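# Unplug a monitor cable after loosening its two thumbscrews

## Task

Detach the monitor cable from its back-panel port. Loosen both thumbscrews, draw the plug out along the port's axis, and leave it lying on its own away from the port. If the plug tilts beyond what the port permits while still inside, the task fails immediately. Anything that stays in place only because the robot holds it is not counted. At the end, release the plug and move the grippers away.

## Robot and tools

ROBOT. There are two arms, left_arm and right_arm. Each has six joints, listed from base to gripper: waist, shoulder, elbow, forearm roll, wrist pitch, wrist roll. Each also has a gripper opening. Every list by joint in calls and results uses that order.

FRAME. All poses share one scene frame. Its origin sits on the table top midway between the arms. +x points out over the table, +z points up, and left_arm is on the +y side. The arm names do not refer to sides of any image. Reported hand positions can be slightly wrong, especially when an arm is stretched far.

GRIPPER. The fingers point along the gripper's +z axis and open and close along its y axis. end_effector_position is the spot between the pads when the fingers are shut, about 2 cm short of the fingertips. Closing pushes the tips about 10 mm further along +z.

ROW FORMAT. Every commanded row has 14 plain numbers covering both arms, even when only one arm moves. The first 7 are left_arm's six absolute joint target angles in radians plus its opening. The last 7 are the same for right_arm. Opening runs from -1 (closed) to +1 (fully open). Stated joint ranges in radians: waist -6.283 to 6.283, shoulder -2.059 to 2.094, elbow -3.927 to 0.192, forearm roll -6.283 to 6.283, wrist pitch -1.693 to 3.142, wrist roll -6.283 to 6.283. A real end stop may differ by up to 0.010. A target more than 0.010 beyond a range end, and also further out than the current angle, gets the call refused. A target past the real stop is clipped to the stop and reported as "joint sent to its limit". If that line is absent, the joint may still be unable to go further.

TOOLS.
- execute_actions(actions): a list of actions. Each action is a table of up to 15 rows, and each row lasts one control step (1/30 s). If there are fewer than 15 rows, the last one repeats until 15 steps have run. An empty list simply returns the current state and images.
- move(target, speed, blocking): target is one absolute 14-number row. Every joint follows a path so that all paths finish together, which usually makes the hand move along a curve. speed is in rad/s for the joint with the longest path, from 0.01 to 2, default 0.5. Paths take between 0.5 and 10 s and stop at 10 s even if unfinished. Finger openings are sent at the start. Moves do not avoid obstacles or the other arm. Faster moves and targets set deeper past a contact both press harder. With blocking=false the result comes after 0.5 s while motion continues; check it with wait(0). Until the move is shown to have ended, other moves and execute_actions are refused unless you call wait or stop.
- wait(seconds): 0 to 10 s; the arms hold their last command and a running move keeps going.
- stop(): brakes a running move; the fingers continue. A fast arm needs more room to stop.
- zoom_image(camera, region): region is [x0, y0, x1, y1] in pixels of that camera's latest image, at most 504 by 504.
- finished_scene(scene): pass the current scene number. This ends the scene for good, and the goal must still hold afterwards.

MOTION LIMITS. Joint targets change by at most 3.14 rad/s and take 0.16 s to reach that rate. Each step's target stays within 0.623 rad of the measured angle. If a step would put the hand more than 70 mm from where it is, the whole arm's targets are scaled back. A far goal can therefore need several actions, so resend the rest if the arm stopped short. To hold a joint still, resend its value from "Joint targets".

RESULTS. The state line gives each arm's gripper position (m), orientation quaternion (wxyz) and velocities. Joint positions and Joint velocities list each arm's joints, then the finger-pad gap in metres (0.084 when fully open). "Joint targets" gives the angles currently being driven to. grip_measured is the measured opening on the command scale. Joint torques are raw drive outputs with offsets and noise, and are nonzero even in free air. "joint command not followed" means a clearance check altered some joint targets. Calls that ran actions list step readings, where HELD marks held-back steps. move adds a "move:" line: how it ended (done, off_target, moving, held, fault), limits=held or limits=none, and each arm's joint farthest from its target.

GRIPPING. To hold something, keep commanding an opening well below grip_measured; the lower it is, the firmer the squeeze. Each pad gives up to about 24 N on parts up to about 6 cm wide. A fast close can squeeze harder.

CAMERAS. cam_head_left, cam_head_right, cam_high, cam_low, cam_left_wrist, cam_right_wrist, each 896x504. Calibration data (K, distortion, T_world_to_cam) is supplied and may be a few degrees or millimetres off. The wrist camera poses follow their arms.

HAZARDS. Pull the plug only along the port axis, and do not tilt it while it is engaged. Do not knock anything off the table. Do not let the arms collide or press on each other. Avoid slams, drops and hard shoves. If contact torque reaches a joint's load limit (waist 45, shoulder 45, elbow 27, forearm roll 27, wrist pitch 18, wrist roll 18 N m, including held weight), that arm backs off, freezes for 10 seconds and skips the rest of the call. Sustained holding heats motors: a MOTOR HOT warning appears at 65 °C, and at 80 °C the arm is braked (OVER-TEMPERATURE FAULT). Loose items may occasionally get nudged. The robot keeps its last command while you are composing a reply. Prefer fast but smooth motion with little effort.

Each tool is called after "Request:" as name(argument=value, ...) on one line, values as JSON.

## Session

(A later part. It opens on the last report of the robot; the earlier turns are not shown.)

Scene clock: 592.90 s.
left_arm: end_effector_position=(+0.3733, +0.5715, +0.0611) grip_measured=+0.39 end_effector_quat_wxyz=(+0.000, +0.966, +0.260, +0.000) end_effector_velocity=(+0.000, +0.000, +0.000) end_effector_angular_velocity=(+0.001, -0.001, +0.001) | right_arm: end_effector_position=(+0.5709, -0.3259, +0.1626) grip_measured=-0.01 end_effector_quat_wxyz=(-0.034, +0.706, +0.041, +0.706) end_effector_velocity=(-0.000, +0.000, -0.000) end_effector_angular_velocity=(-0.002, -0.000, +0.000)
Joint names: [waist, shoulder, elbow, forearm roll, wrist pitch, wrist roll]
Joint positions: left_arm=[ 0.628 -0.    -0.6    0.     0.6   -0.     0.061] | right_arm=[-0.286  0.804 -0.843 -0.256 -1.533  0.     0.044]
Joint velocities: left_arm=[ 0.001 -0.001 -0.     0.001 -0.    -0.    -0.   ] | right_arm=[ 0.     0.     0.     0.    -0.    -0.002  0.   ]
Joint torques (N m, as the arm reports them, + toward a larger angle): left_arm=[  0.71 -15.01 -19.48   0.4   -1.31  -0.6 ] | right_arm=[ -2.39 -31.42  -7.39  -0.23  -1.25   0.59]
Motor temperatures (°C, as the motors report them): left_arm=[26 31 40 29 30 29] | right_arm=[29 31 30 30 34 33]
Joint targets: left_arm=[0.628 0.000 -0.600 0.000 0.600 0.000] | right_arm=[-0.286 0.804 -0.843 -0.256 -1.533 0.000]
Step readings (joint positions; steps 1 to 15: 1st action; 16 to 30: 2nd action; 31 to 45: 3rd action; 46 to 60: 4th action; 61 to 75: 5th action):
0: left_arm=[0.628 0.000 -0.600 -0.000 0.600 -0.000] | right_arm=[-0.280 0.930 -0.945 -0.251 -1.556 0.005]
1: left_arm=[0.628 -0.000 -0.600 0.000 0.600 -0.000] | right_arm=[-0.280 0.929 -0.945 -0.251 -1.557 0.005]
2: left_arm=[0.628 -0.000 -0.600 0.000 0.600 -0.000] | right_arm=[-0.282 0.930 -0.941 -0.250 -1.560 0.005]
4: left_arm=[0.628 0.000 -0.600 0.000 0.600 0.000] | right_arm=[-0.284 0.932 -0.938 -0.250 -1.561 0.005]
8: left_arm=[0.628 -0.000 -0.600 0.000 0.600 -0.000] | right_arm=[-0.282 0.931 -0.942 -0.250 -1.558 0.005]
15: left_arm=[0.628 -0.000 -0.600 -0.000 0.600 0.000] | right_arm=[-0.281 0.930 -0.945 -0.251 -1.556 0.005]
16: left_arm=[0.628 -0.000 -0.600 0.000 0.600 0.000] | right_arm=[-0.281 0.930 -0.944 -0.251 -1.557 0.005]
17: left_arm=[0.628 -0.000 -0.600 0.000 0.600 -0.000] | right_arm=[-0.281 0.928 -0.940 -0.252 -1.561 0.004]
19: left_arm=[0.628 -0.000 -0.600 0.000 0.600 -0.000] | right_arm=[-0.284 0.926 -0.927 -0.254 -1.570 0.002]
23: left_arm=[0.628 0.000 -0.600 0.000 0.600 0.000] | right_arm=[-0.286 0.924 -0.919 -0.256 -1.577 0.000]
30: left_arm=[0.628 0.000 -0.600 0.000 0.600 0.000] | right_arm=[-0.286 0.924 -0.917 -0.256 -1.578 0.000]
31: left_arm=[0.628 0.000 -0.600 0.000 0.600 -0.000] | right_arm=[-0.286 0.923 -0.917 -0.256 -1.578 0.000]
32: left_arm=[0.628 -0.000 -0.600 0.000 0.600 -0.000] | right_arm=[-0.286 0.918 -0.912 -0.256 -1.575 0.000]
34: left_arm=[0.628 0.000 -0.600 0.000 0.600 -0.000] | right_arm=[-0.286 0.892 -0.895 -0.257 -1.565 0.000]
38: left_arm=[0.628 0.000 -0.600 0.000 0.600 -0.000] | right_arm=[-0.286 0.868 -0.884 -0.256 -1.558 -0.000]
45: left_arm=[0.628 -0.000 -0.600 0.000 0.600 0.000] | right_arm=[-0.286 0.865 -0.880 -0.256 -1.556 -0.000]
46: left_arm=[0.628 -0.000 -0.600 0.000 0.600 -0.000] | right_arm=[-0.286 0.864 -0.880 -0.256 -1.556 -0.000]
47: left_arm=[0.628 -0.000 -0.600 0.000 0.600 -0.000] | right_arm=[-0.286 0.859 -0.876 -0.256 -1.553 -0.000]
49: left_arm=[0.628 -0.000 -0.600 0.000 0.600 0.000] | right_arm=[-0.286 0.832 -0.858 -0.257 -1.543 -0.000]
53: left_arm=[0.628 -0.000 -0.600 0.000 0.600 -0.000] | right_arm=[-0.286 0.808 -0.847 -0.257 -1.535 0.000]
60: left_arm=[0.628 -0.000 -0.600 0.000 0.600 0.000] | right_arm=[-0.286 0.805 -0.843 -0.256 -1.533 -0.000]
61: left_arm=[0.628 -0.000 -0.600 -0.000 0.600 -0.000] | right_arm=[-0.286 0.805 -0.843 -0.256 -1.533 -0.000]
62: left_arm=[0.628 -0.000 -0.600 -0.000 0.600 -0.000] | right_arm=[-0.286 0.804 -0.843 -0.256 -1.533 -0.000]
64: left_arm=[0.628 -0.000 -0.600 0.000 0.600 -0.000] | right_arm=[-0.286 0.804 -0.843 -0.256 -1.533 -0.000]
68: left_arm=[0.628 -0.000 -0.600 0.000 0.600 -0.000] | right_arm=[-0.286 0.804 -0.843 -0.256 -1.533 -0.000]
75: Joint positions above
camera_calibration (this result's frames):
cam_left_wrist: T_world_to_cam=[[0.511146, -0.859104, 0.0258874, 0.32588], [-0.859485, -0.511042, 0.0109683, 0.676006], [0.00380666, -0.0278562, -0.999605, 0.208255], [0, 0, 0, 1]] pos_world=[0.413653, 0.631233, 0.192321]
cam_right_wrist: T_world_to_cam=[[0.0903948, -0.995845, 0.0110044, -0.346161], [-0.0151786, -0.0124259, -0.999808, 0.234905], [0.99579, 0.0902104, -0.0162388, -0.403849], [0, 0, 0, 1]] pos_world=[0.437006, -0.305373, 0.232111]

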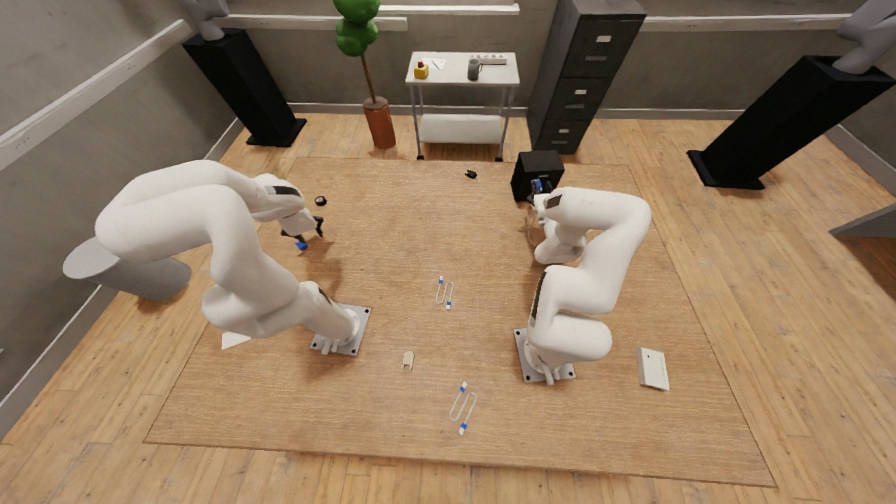

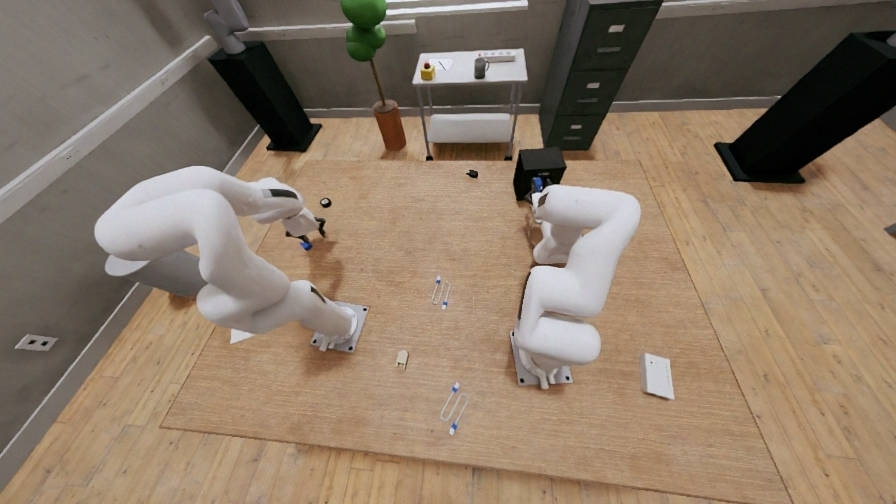

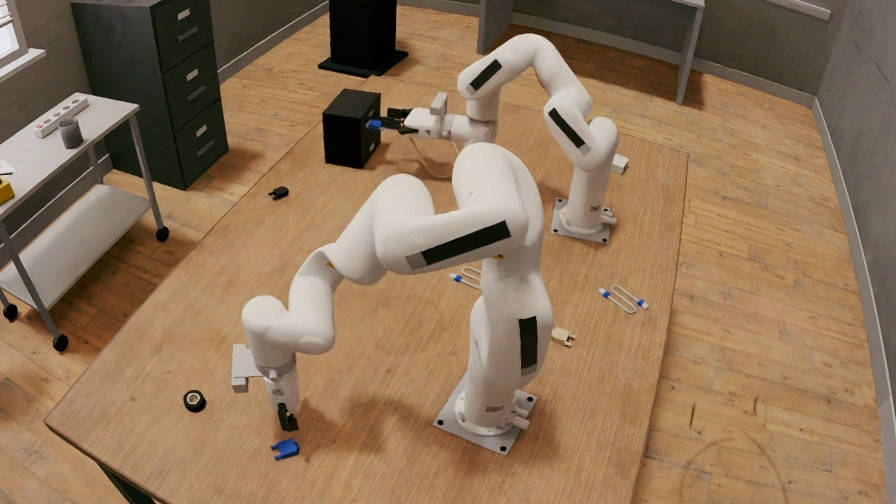

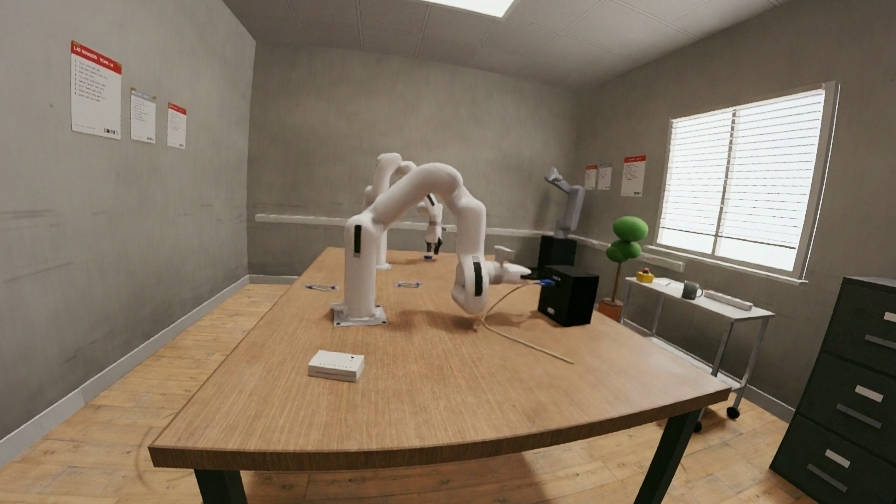

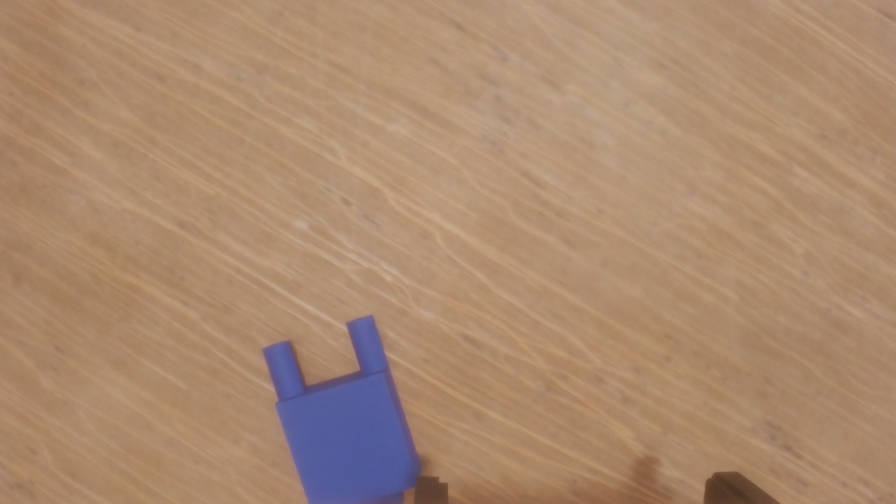

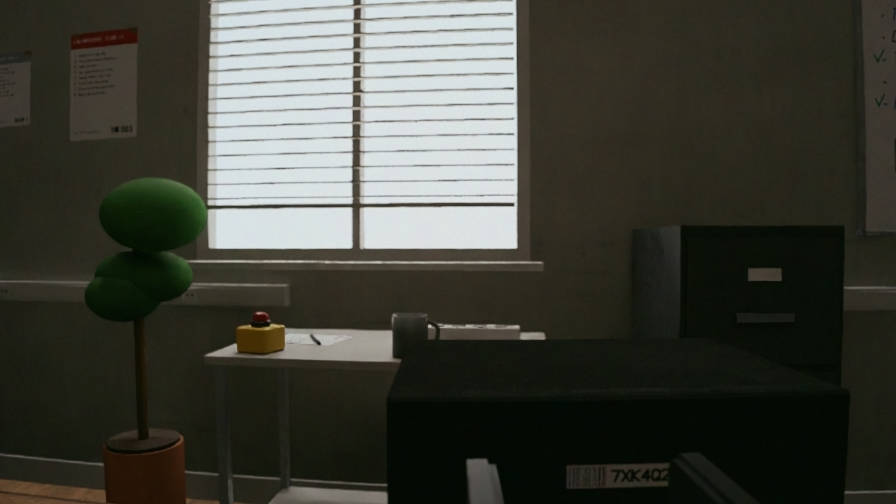

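Request:
execute_actions(actions=[[[0.628,0,-0.6,0,0.6,0,0.4,-0.33,0.8,-0.835,-0.29,-1.538,-0.5,-0.62]],[[0.628,0,-0.6,0,0.6,0,0.4,-0.373,0.8,-0.83,-0.3234,-1.542,-1.05,-0.62]],[[0.628,0,-0.6,0,0.6,0,0.4,-0.373,0.8,-0.83,-0.3234,-1.542,-1.571,-0.62]],[[0.628,0,-0.6,0,0.6,0,0.4,-0.373,0.87,-0.89,-0.3234,-1.552,-1.571,-0.62]],[[0.628,0,-0.6,0,0.6,0,0.4,-0.373,0.927,-0.931,-0.3234,-1.568,-1.571,-0.62]],[[0.628,0,-0.6,0,0.6,0,0.4,-0.3535,0.927,-0.931,-0.3234,-1.568,-1.571,-0.62]],
[[0.628,0,-0.6,0,0.6,0,0.4,-0.3505,0.9462,-0.9429,-0.3234,-1.575,-0.971,-0.76]],[[0.628,0,-0.6,0,0.6,0,0.4,-0.3505,0.9462,-0.9429,-0.3234,-1.575,-0.971,-1]],[[0.628,0,-0.6,0,0.6,0,0.4,-0.3535,0.927,-0.931,-0.3234,-1.568,-1.571,-1]],[[0.628,0,-0.6,0,0.6,0,0.4,-0.3505,0.9078,-0.9191,-0.3234,-1.561,-2.171,-1]],[[0.628,0,-0.6,0,0.6,0,0.4,-0.3505,0.9078,-0.9191,-0.3234,-1.561,-2.171,-0.76]],[[0.628,0,-0.6,0,0.6,0,0.4,-0.3535,0.927,-0.931,-0.3234,-1.568,-1.571,-0.76]],
[[0.628,0,-0.6,0,0.6,0,0.4,-0.3505,0.9462,-0.9429,-0.3234,-1.575,-0.971,-0.76]],[[0.628,0,-0.6,0,0.6,0,0.4,-0.3505,0.9462,-0.9429,-0.3234,-1.575,-0.971,-1]],[[0.628,0,-0.6,0,0.6,0,0.4,-0.3535,0.927,-0.931,-0.3234,-1.568,-1.571,-1]],[[0.628,0,-0.6,0,0.6,0,0.4,-0.3505,0.9078,-0.9191,-0.3234,-1.561,-2.171,-1]],[[0.628,0,-0.6,0,0.6,0,0.4,-0.3505,0.9078,-0.9191,-0.3234,-1.561,-2.171,-0.76]],[[0.628,0,-0.6,0,0.6,0,0.4,-0.3535,0.927,-0.931,-0.3234,-1.568,-1.571,-0.76]],
[[0.628,0,-0.6,0,0.6,0,0.4,-0.3505,0.9462,-0.9429,-0.3234,-1.575,-0.971,-0.76]],[[0.628,0,-0.6,0,0.6,0,0.4,-0.3505,0.9462,-0.9429,-0.3234,-1.575,-0.971,-1]],[[0.628,0,-0.6,0,0.6,0,0.4,-0.3535,0.927,-0.931,-0.3234,-1.568,-1.571,-1]],[[0.628,0,-0.6,0,0.6,0,0.4,-0.3505,0.9078,-0.9191,-0.3234,-1.561,-2.171,-1]],[[0.628,0,-0.6,0,0.6,0,0.4,-0.3505,0.9078,-0.9191,-0.3234,-1.561,-2.171,-0.76]],[[0.628,0,-0.6,0,0.6,0,0.4,-0.3535,0.927,-0.931,-0.3234,-1.568,-1.571,-0.76]],
[[0.628,0,-0.6,0,0.6,0,0.4,-0.3505,0.9462,-0.9429,-0.3234,-1.575,-0.971,-0.76]],[[0.628,0,-0.6,0,0.6,0,0.4,-0.3505,0.9462,-0.9429,-0.3234,-1.575,-0.971,-1]],[[0.628,0,-0.6,0,0.6,0,0.4,-0.3535,0.927,-0.931,-0.3234,-1.568,-1.571,-1]],[[0.628,0,-0.6,0,0.6,0,0.4,-0.3505,0.9078,-0.9191,-0.3234,-1.561,-2.171,-1]],[[0.628,0,-0.6,0,0.6,0,0.4,-0.3505,0.9078,-0.9191,-0.3234,-1.561,-2.171,-0.76]],[[0.628,0,-0.6,0,0.6,0,0.4,-0.3535,0.927,-0.931,-0.3234,-1.568,-1.571,-0.76]],
[[0.628,0,-0.6,0,0.6,0,0.4,-0.3505,0.9462,-0.9429,-0.3234,-1.575,-0.971,-0.76]],[[0.628,0,-0.6,0,0.6,0,0.4,-0.3505,0.9462,-0.9429,-0.3234,-1.575,-0.971,-1]],[[0.628,0,-0.6,0,0.6,0,0.4,-0.3535,0.927,-0.931,-0.3234,-1.568,-1.571,-1]],[[0.628,0,-0.6,0,0.6,0,0.4,-0.3505,0.9078,-0.9191,-0.3234,-1.561,-2.171,-1]],[[0.628,0,-0.6,0,0.6,0,0.4,-0.3505,0.9078,-0.9191,-0.3234,-1.561,-2.171,-0.76]],[[0.628,0,-0.6,0,0.6,0,0.4,-0.3535,0.927,-0.931,-0.3234,-1.568,-1.571,-0.76]],
[[0.628,0,-0.6,0,0.6,0,0.4,-0.3505,0.9462,-0.9429,-0.3234,-1.575,-0.971,-0.76]],[[0.628,0,-0.6,0,0.6,0,0.4,-0.3505,0.9462,-0.9429,-0.3234,-1.575,-0.971,-1]],[[0.628,0,-0.6,0,0.6,0,0.4,-0.3535,0.927,-0.931,-0.3234,-1.568,-1.571,-1]],[[0.628,0,-0.6,0,0.6,0,0.4,-0.3505,0.9078,-0.9191,-0.3234,-1.561,-2.171,-1]],[[0.628,0,-0.6,0,0.6,0,0.4,-0.3505,0.9078,-0.9191,-0.3234,-1.561,-2.171,-0.76]],[[0.628,0,-0.6,0,0.6,0,0.4,-0.3535,0.927,-0.931,-0.3234,-1.568,-1.571,-0.76]],
[[0.628,0,-0.6,0,0.6,0,0.4,-0.3505,0.9462,-0.9429,-0.3234,-1.575,-0.971,-0.76]],[[0.628,0,-0.6,0,0.6,0,0.4,-0.3505,0.9462,-0.9429,-0.3234,-1.575,-0.971,-1]],[[0.628,0,-0.6,0,0.6,0,0.4,-0.3535,0.927,-0.931,-0.3234,-1.568,-1.571,-1]],[[0.628,0,-0.6,0,0.6,0,0.4,-0.3505,0.9078,-0.9191,-0.3234,-1.561,-2.171,-1]],[[0.628,0,-0.6,0,0.6,0,0.4,-0.3505,0.9078,-0.9191,-0.3234,-1.561,-2.171,-0.76]],[[0.628,0,-0.6,0,0.6,0,0.4,-0.3535,0.927,-0.931,-0.3234,-1.568,-1.571,-0.76]],
[[0.628,0,-0.6,0,0.6,0,0.4,-0.3505,0.9462,-0.9429,-0.3234,-1.575,-0.971,-0.76]],[[0.628,0,-0.6,0,0.6,0,0.4,-0.3505,0.9462,-0.9429,-0.3234,-1.575,-0.971,-1]],[[0.628,0,-0.6,0,0.6,0,0.4,-0.3535,0.927,-0.931,-0.3234,-1.568,-1.571,-1]],[[0.628,0,-0.6,0,0.6,0,0.4,-0.3505,0.9078,-0.9191,-0.3234,-1.561,-2.171,-1]]])

Scene clock: 671.27 s.
left_arm: end_effector_position=(+0.3733, +0.5715, +0.0611) grip_measured=+0.39 end_effector_quat_wxyz=(+0.000, +0.966, +0.260, +0.000) end_effector_velocity=(-0.000, -0.000, -0.000) end_effector_angular_velocity=(-0.000, +0.001, -0.000) | right_arm: end_effector_position=(+0.5726, -0.3481, +0.1345) grip_measured=-0.85 end_effector_quat_wxyz=(+0.604, +0.300, +0.640, +0.369) end_effector_velocity=(-0.000, +0.002, +0.001) end_effector_angular_velocity=(-0.225, -0.025, +0.003)
Joint names: [waist, shoulder, elbow, forearm roll, wrist pitch, wrist roll]
Joint positions: left_arm=[ 0.628  0.    -0.6   -0.     0.6   -0.     0.061] | right_arm=[-0.351  0.908 -0.92  -0.323 -1.561 -2.151  0.007]
Joint velocities: left_arm=[-0.001 -0.     0.001  0.    -0.    -0.001  0.   ] | right_arm=[ 0.002 -0.005  0.004 -0.001  0.001 -0.226 -0.   ]
Joint torques (N m, as the arm reports them, + toward a larger angle): left_arm=[ -0.22 -15.81 -19.86   0.31  -1.34  -0.57] | right_arm=[ -1.69 -32.91  -6.71  -0.21  -1.31   0.65]
Motor temperatures (°C, as the motors report them): left_arm=[26 31 40 29 30 29] | right_arm=[29 31 30 30 34 33]
Joint targets: left_arm=[0.628 0.000 -0.600 0.000 0.600 0.000] | right_arm=[-0.351 0.908 -0.919 -0.323 -1.561 -2.171]
Step readings (joint positions; steps 1 to 15: 1st action; 16 to 30: 2nd action; 31 to 45: 3rd action; 46 to 60: 4th action; 61 to 75: 5th action; 76 to 90: 6th action; 91 to 105: 7th action; 106 to 120: 8th action; 121 to 135: 9th action; 136 to 150: 10th action; 151 to 165: 11th action; 166 to 180: 12th action; 181 to 195: 13th action):
0: left_arm=[0.628 -0.000 -0.600 -0.000 0.600 0.000] | right_arm=[-0.286 0.804 -0.843 -0.256 -1.533 -0.000]
1: left_arm=[0.628 0.000 -0.600 -0.000 0.600 -0.000] | right_arm=[-0.286 0.804 -0.843 -0.257 -1.533 -0.001]
2: left_arm=[0.628 0.000 -0.600 0.000 0.600 0.000] | right_arm=[-0.286 0.804 -0.843 -0.257 -1.533 -0.007]
4: left_arm=[0.628 0.000 -0.600 0.000 0.600 0.000] | right_arm=[-0.290 0.804 -0.842 -0.260 -1.534 -0.058]
8: left_arm=[0.628 -0.000 -0.600 -0.000 0.600 -0.000] | right_arm=[-0.314 0.801 -0.838 -0.277 -1.536 -0.311]
15: left_arm=[0.628 -0.000 -0.600 -0.000 0.600 -0.000] | right_arm=[-0.329 0.800 -0.835 -0.289 -1.538 -0.487]
16: left_arm=[0.628 0.000 -0.600 -0.000 0.600 0.000] | right_arm=[-0.329 0.800 -0.835 -0.289 -1.538 -0.492]
17: left_arm=[0.628 0.000 -0.600 0.000 0.600 -0.000] | right_arm=[-0.330 0.800 -0.835 -0.290 -1.538 -0.501]
19: left_arm=[0.628 0.000 -0.600 -0.000 0.600 -0.000] | right_arm=[-0.333 0.800 -0.835 -0.293 -1.538 -0.555]
23: left_arm=[0.628 -0.000 -0.600 -0.000 0.600 -0.000] | right_arm=[-0.355 0.800 -0.832 -0.310 -1.540 -0.822]
30: left_arm=[0.628 0.000 -0.600 -0.000 0.600 -0.000] | right_arm=[-0.372 0.800 -0.830 -0.322 -1.542 -1.034]
31: left_arm=[0.628 0.000 -0.600 -0.000 0.600 -0.000] | right_arm=[-0.372 0.800 -0.830 -0.323 -1.542 -1.039]
32: left_arm=[0.628 0.000 -0.600 0.000 0.600 0.000] | right_arm=[-0.372 0.800 -0.830 -0.323 -1.542 -1.049]
34: left_arm=[0.628 0.000 -0.600 0.000 0.600 0.000] | right_arm=[-0.373 0.800 -0.830 -0.323 -1.542 -1.104]
38: left_arm=[0.628 0.000 -0.600 -0.000 0.600 0.000] | right_arm=[-0.373 0.800 -0.830 -0.323 -1.542 -1.366]
45: left_arm=[0.628 -0.000 -0.600 -0.000 0.600 -0.000] | right_arm=[-0.373 0.800 -0.830 -0.323 -1.542 -1.556]
46: left_arm=[0.628 0.000 -0.600 -0.000 0.600 -0.000] | right_arm=[-0.373 0.800 -0.830 -0.323 -1.542 -1.561]
47: left_arm=[0.628 0.000 -0.600 0.000 0.600 -0.000] | right_arm=[-0.373 0.805 -0.836 -0.323 -1.543 -1.564]
49: left_arm=[0.628 0.000 -0.600 -0.000 0.600 0.000] | right_arm=[-0.373 0.836 -0.863 -0.323 -1.548 -1.568]
53: left_arm=[0.628 -0.000 -0.600 -0.000 0.600 0.000] | right_arm=[-0.373 0.865 -0.884 -0.323 -1.551 -1.570]
60: left_arm=[0.628 -0.000 -0.600 -0.000 0.600 -0.000] | right_arm=[-0.373 0.869 -0.890 -0.323 -1.552 -1.571]
61: left_arm=[0.628 0.000 -0.600 0.000 0.600 -0.000] | right_arm=[-0.373 0.870 -0.890 -0.323 -1.552 -1.571]
62: left_arm=[0.628 0.000 -0.600 -0.000 0.600 -0.000] | right_arm=[-0.373 0.875 -0.895 -0.323 -1.554 -1.571]
64: left_arm=[0.628 0.000 -0.600 -0.000 0.600 -0.000] | right_arm=[-0.373 0.901 -0.914 -0.323 -1.561 -1.571]
68: left_arm=[0.628 -0.000 -0.600 -0.000 0.600 -0.000] | right_arm=[-0.373 0.923 -0.927 -0.323 -1.566 -1.571]
75: left_arm=[0.628 0.000 -0.600 -0.000 0.600 -0.000] | right_arm=[-0.373 0.926 -0.931 -0.323 -1.568 -1.571]
76: left_arm=[0.628 0.000 -0.600 0.000 0.600 -0.000] | right_arm=[-0.373 0.926 -0.931 -0.323 -1.568 -1.571]
77: left_arm=[0.628 -0.000 -0.600 -0.000 0.600 -0.000] | right_arm=[-0.370 0.927 -0.931 -0.323 -1.568 -1.571]
79: left_arm=[0.628 0.000 -0.600 -0.000 0.600 0.000] | right_arm=[-0.360 0.927 -0.931 -0.323 -1.568 -1.571]
83: left_arm=[0.628 -0.000 -0.600 0.000 0.600 -0.000] | right_arm=[-0.354 0.927 -0.931 -0.323 -1.568 -1.571]
90: left_arm=[0.628 0.000 -0.600 -0.000 0.600 -0.000] | right_arm=[-0.354 0.927 -0.931 -0.323 -1.568 -1.571]
91: left_arm=[0.628 -0.000 -0.600 0.000 0.600 -0.000] | right_arm=[-0.354 0.927 -0.931 -0.323 -1.568 -1.570]
92: left_arm=[0.628 0.000 -0.600 0.000 0.600 0.000] | right_arm=[-0.354 0.927 -0.931 -0.323 -1.568 -1.564]
94: left_arm=[0.628 -0.000 -0.600 -0.000 0.600 -0.000] | right_arm=[-0.353 0.929 -0.932 -0.323 -1.568 -1.513]
98: left_arm=[0.628 -0.000 -0.600 0.000 0.600 0.000] | right_arm=[-0.352 0.938 -0.937 -0.323 -1.572 -1.239]
105: left_arm=[0.628 0.000 -0.600 0.000 0.600 -0.000] | right_arm=[-0.351 0.946 -0.942 -0.323 -1.575 -0.991]
106: left_arm=[0.628 0.000 -0.600 0.000 0.600 -0.000] | right_arm=[-0.351 0.946 -0.943 -0.323 -1.575 -0.985]
107: left_arm=[0.628 -0.000 -0.600 0.000 0.600 -0.000] | right_arm=[-0.351 0.946 -0.943 -0.323 -1.575 -0.981]
109: left_arm=[0.628 0.000 -0.600 0.000 0.600 -0.000] | right_arm=[-0.350 0.946 -0.943 -0.323 -1.575 -0.976]
113: left_arm=[0.628 -0.000 -0.600 0.000 0.600 -0.000] | right_arm=[-0.350 0.946 -0.943 -0.323 -1.575 -0.972]
120: left_arm=[0.628 -0.000 -0.600 -0.000 0.600 -0.000] | right_arm=[-0.350 0.946 -0.943 -0.323 -1.575 -0.971]
121: left_arm=[0.628 -0.000 -0.600 -0.000 0.600 -0.000] | right_arm=[-0.350 0.946 -0.943 -0.323 -1.575 -0.972]
122: left_arm=[0.628 0.000 -0.600 -0.000 0.600 0.000] | right_arm=[-0.351 0.946 -0.943 -0.323 -1.575 -0.978]
124: left_arm=[0.628 -0.000 -0.600 -0.000 0.600 0.000] | right_arm=[-0.351 0.945 -0.942 -0.323 -1.574 -1.029]
128: left_arm=[0.628 0.000 -0.600 0.000 0.600 -0.000] | right_arm=[-0.352 0.936 -0.936 -0.323 -1.571 -1.303]
135: left_arm=[0.628 -0.000 -0.600 -0.000 0.600 0.000] | right_arm=[-0.353 0.927 -0.931 -0.323 -1.568 -1.551]
136: left_arm=[0.628 -0.000 -0.600 0.000 0.600 0.000] | right_arm=[-0.353 0.927 -0.931 -0.323 -1.568 -1.558]
137: left_arm=[0.628 0.000 -0.600 0.000 0.600 -0.000] | right_arm=[-0.353 0.927 -0.931 -0.323 -1.568 -1.569]
139: left_arm=[0.628 0.000 -0.600 0.000 0.600 0.000] | right_arm=[-0.353 0.925 -0.930 -0.323 -1.568 -1.624]
143: left_arm=[0.628 0.000 -0.600 0.000 0.600 0.000] | right_arm=[-0.352 0.916 -0.925 -0.323 -1.564 -1.901]
150: left_arm=[0.628 0.000 -0.600 0.000 0.600 -0.000] | right_arm=[-0.351 0.908 -0.920 -0.323 -1.561 -2.151]
151: left_arm=[0.628 0.000 -0.600 -0.000 0.600 -0.000] | right_arm=[-0.351 0.908 -0.919 -0.323 -1.561 -2.157]
152: left_arm=[0.628 -0.000 -0.600 -0.000 0.600 -0.000] | right_arm=[-0.351 0.908 -0.919 -0.323 -1.561 -2.161]
154: left_arm=[0.628 -0.000 -0.600 0.000 0.600 0.000] | right_arm=[-0.351 0.908 -0.919 -0.323 -1.561 -2.166]
158: left_arm=[0.628 0.000 -0.600 0.000 0.600 0.000] | right_arm=[-0.350 0.908 -0.919 -0.323 -1.561 -2.170]
165: left_arm=[0.628 -0.000 -0.600 -0.000 0.600 -0.000] | right_arm=[-0.350 0.908 -0.919 -0.323 -1.561 -2.171]
166: left_arm=[0.628 -0.000 -0.600 -0.000 0.600 0.000] | right_arm=[-0.351 0.908 -0.919 -0.323 -1.561 -2.170]
167: left_arm=[0.628 0.000 -0.600 -0.000 0.600 0.000] | right_arm=[-0.351 0.908 -0.919 -0.323 -1.561 -2.164]
169: left_arm=[0.628 -0.000 -0.600 0.000 0.600 0.000] | right_arm=[-0.351 0.909 -0.920 -0.323 -1.562 -2.113]
173: left_arm=[0.628 -0.000 -0.600 -0.000 0.600 0.000] | right_arm=[-0.352 0.918 -0.926 -0.323 -1.565 -1.839]
180: left_arm=[0.628 -0.000 -0.600 -0.000 0.600 0.000] | right_arm=[-0.353 0.926 -0.931 -0.323 -1.568 -1.591]
181: left_arm=[0.628 -0.000 -0.600 -0.000 0.600 -0.000] | right_arm=[-0.353 0.927 -0.931 -0.323 -1.568 -1.584]
182: left_arm=[0.628 0.000 -0.600 0.000 0.600 -0.000] | right_arm=[-0.353 0.927 -0.931 -0.323 -1.568 -1.573]
184: left_arm=[0.628 -0.000 -0.600 0.000 0.600 0.000] | right_arm=[-0.353 0.928 -0.932 -0.323 -1.569 -1.518]
Lines left out of this list: 197.
camera_calibration (this result's frames):
cam_left_wrist: T_world_to_cam=[[0.511146, -0.859104, 0.0258874, 0.32588], [-0.859485, -0.511043, 0.0109683, 0.676006], [0.00380664, -0.0278563, -0.999605, 0.208255], [0, 0, 0, 1]] pos_world=[0.413653, 0.631233, 0.192321]
cam_right_wrist: T_world_to_cam=[[-0.0774787, 0.546693, 0.833741, 0.154397], [0.0742511, -0.830768, 0.551644, -0.338209], [0.994225, 0.104647, 0.0237743, -0.403399], [0, 0, 0, 1]] pos_world=[0.438145, -0.323167, 0.0674349]

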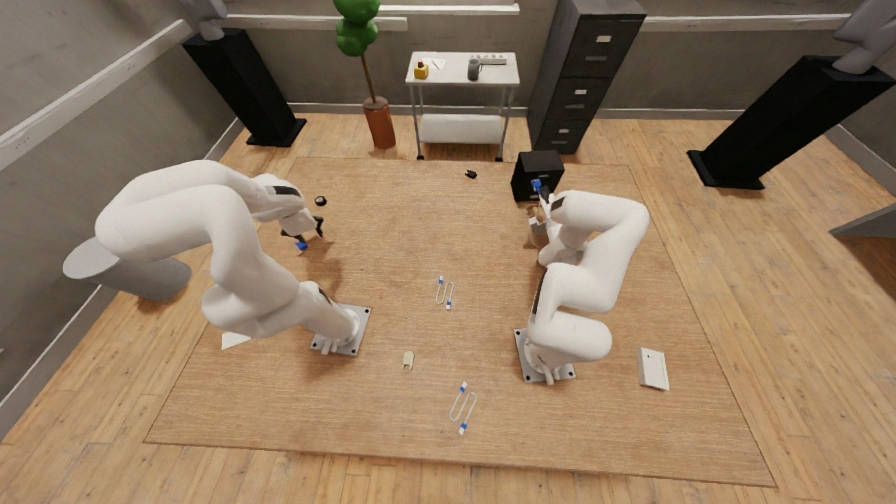

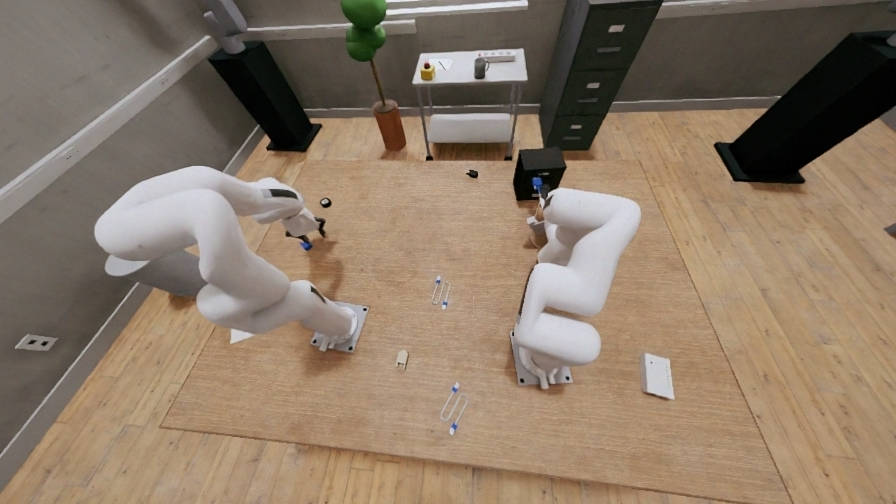

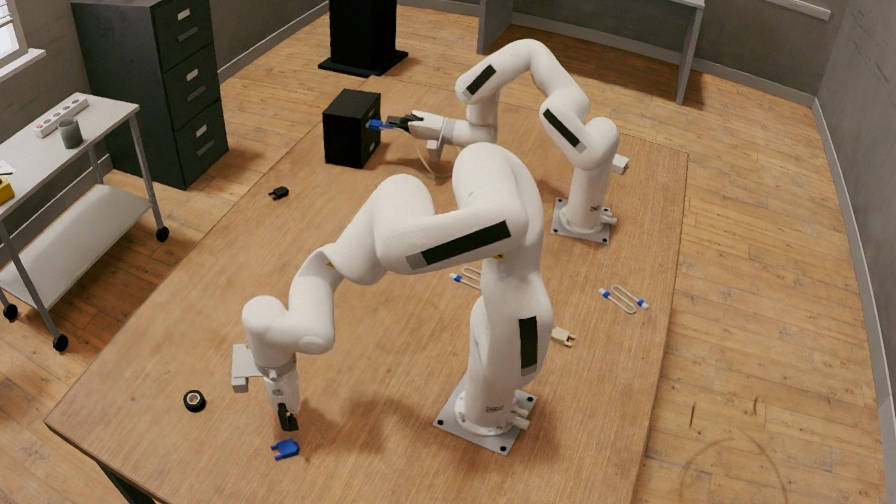

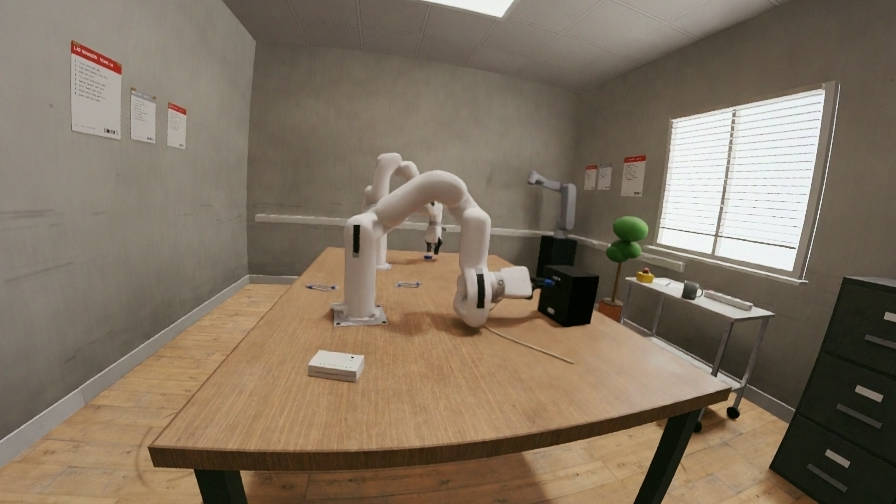

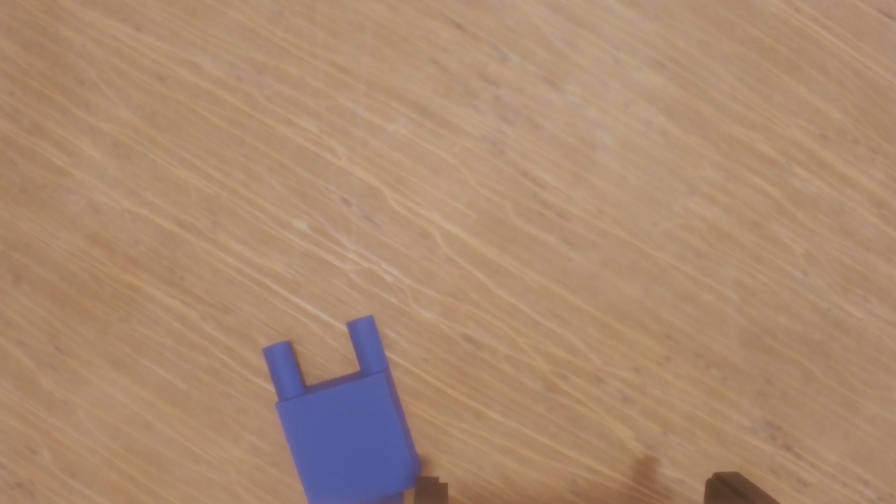

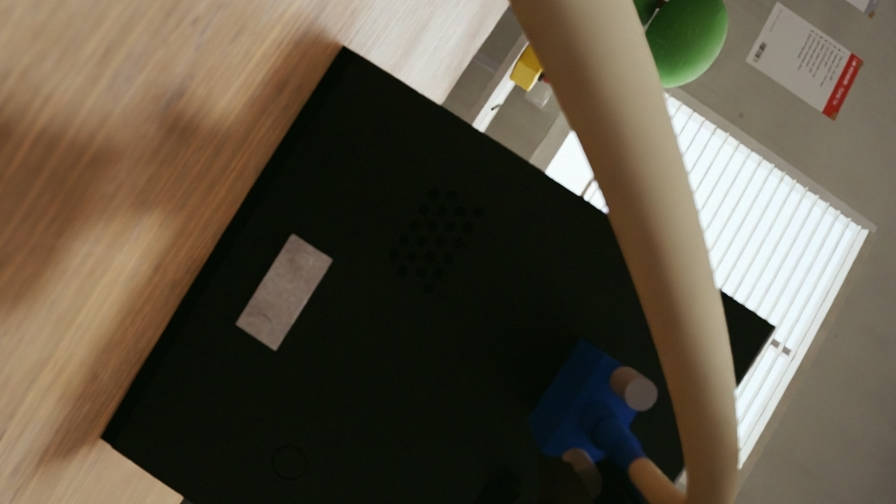

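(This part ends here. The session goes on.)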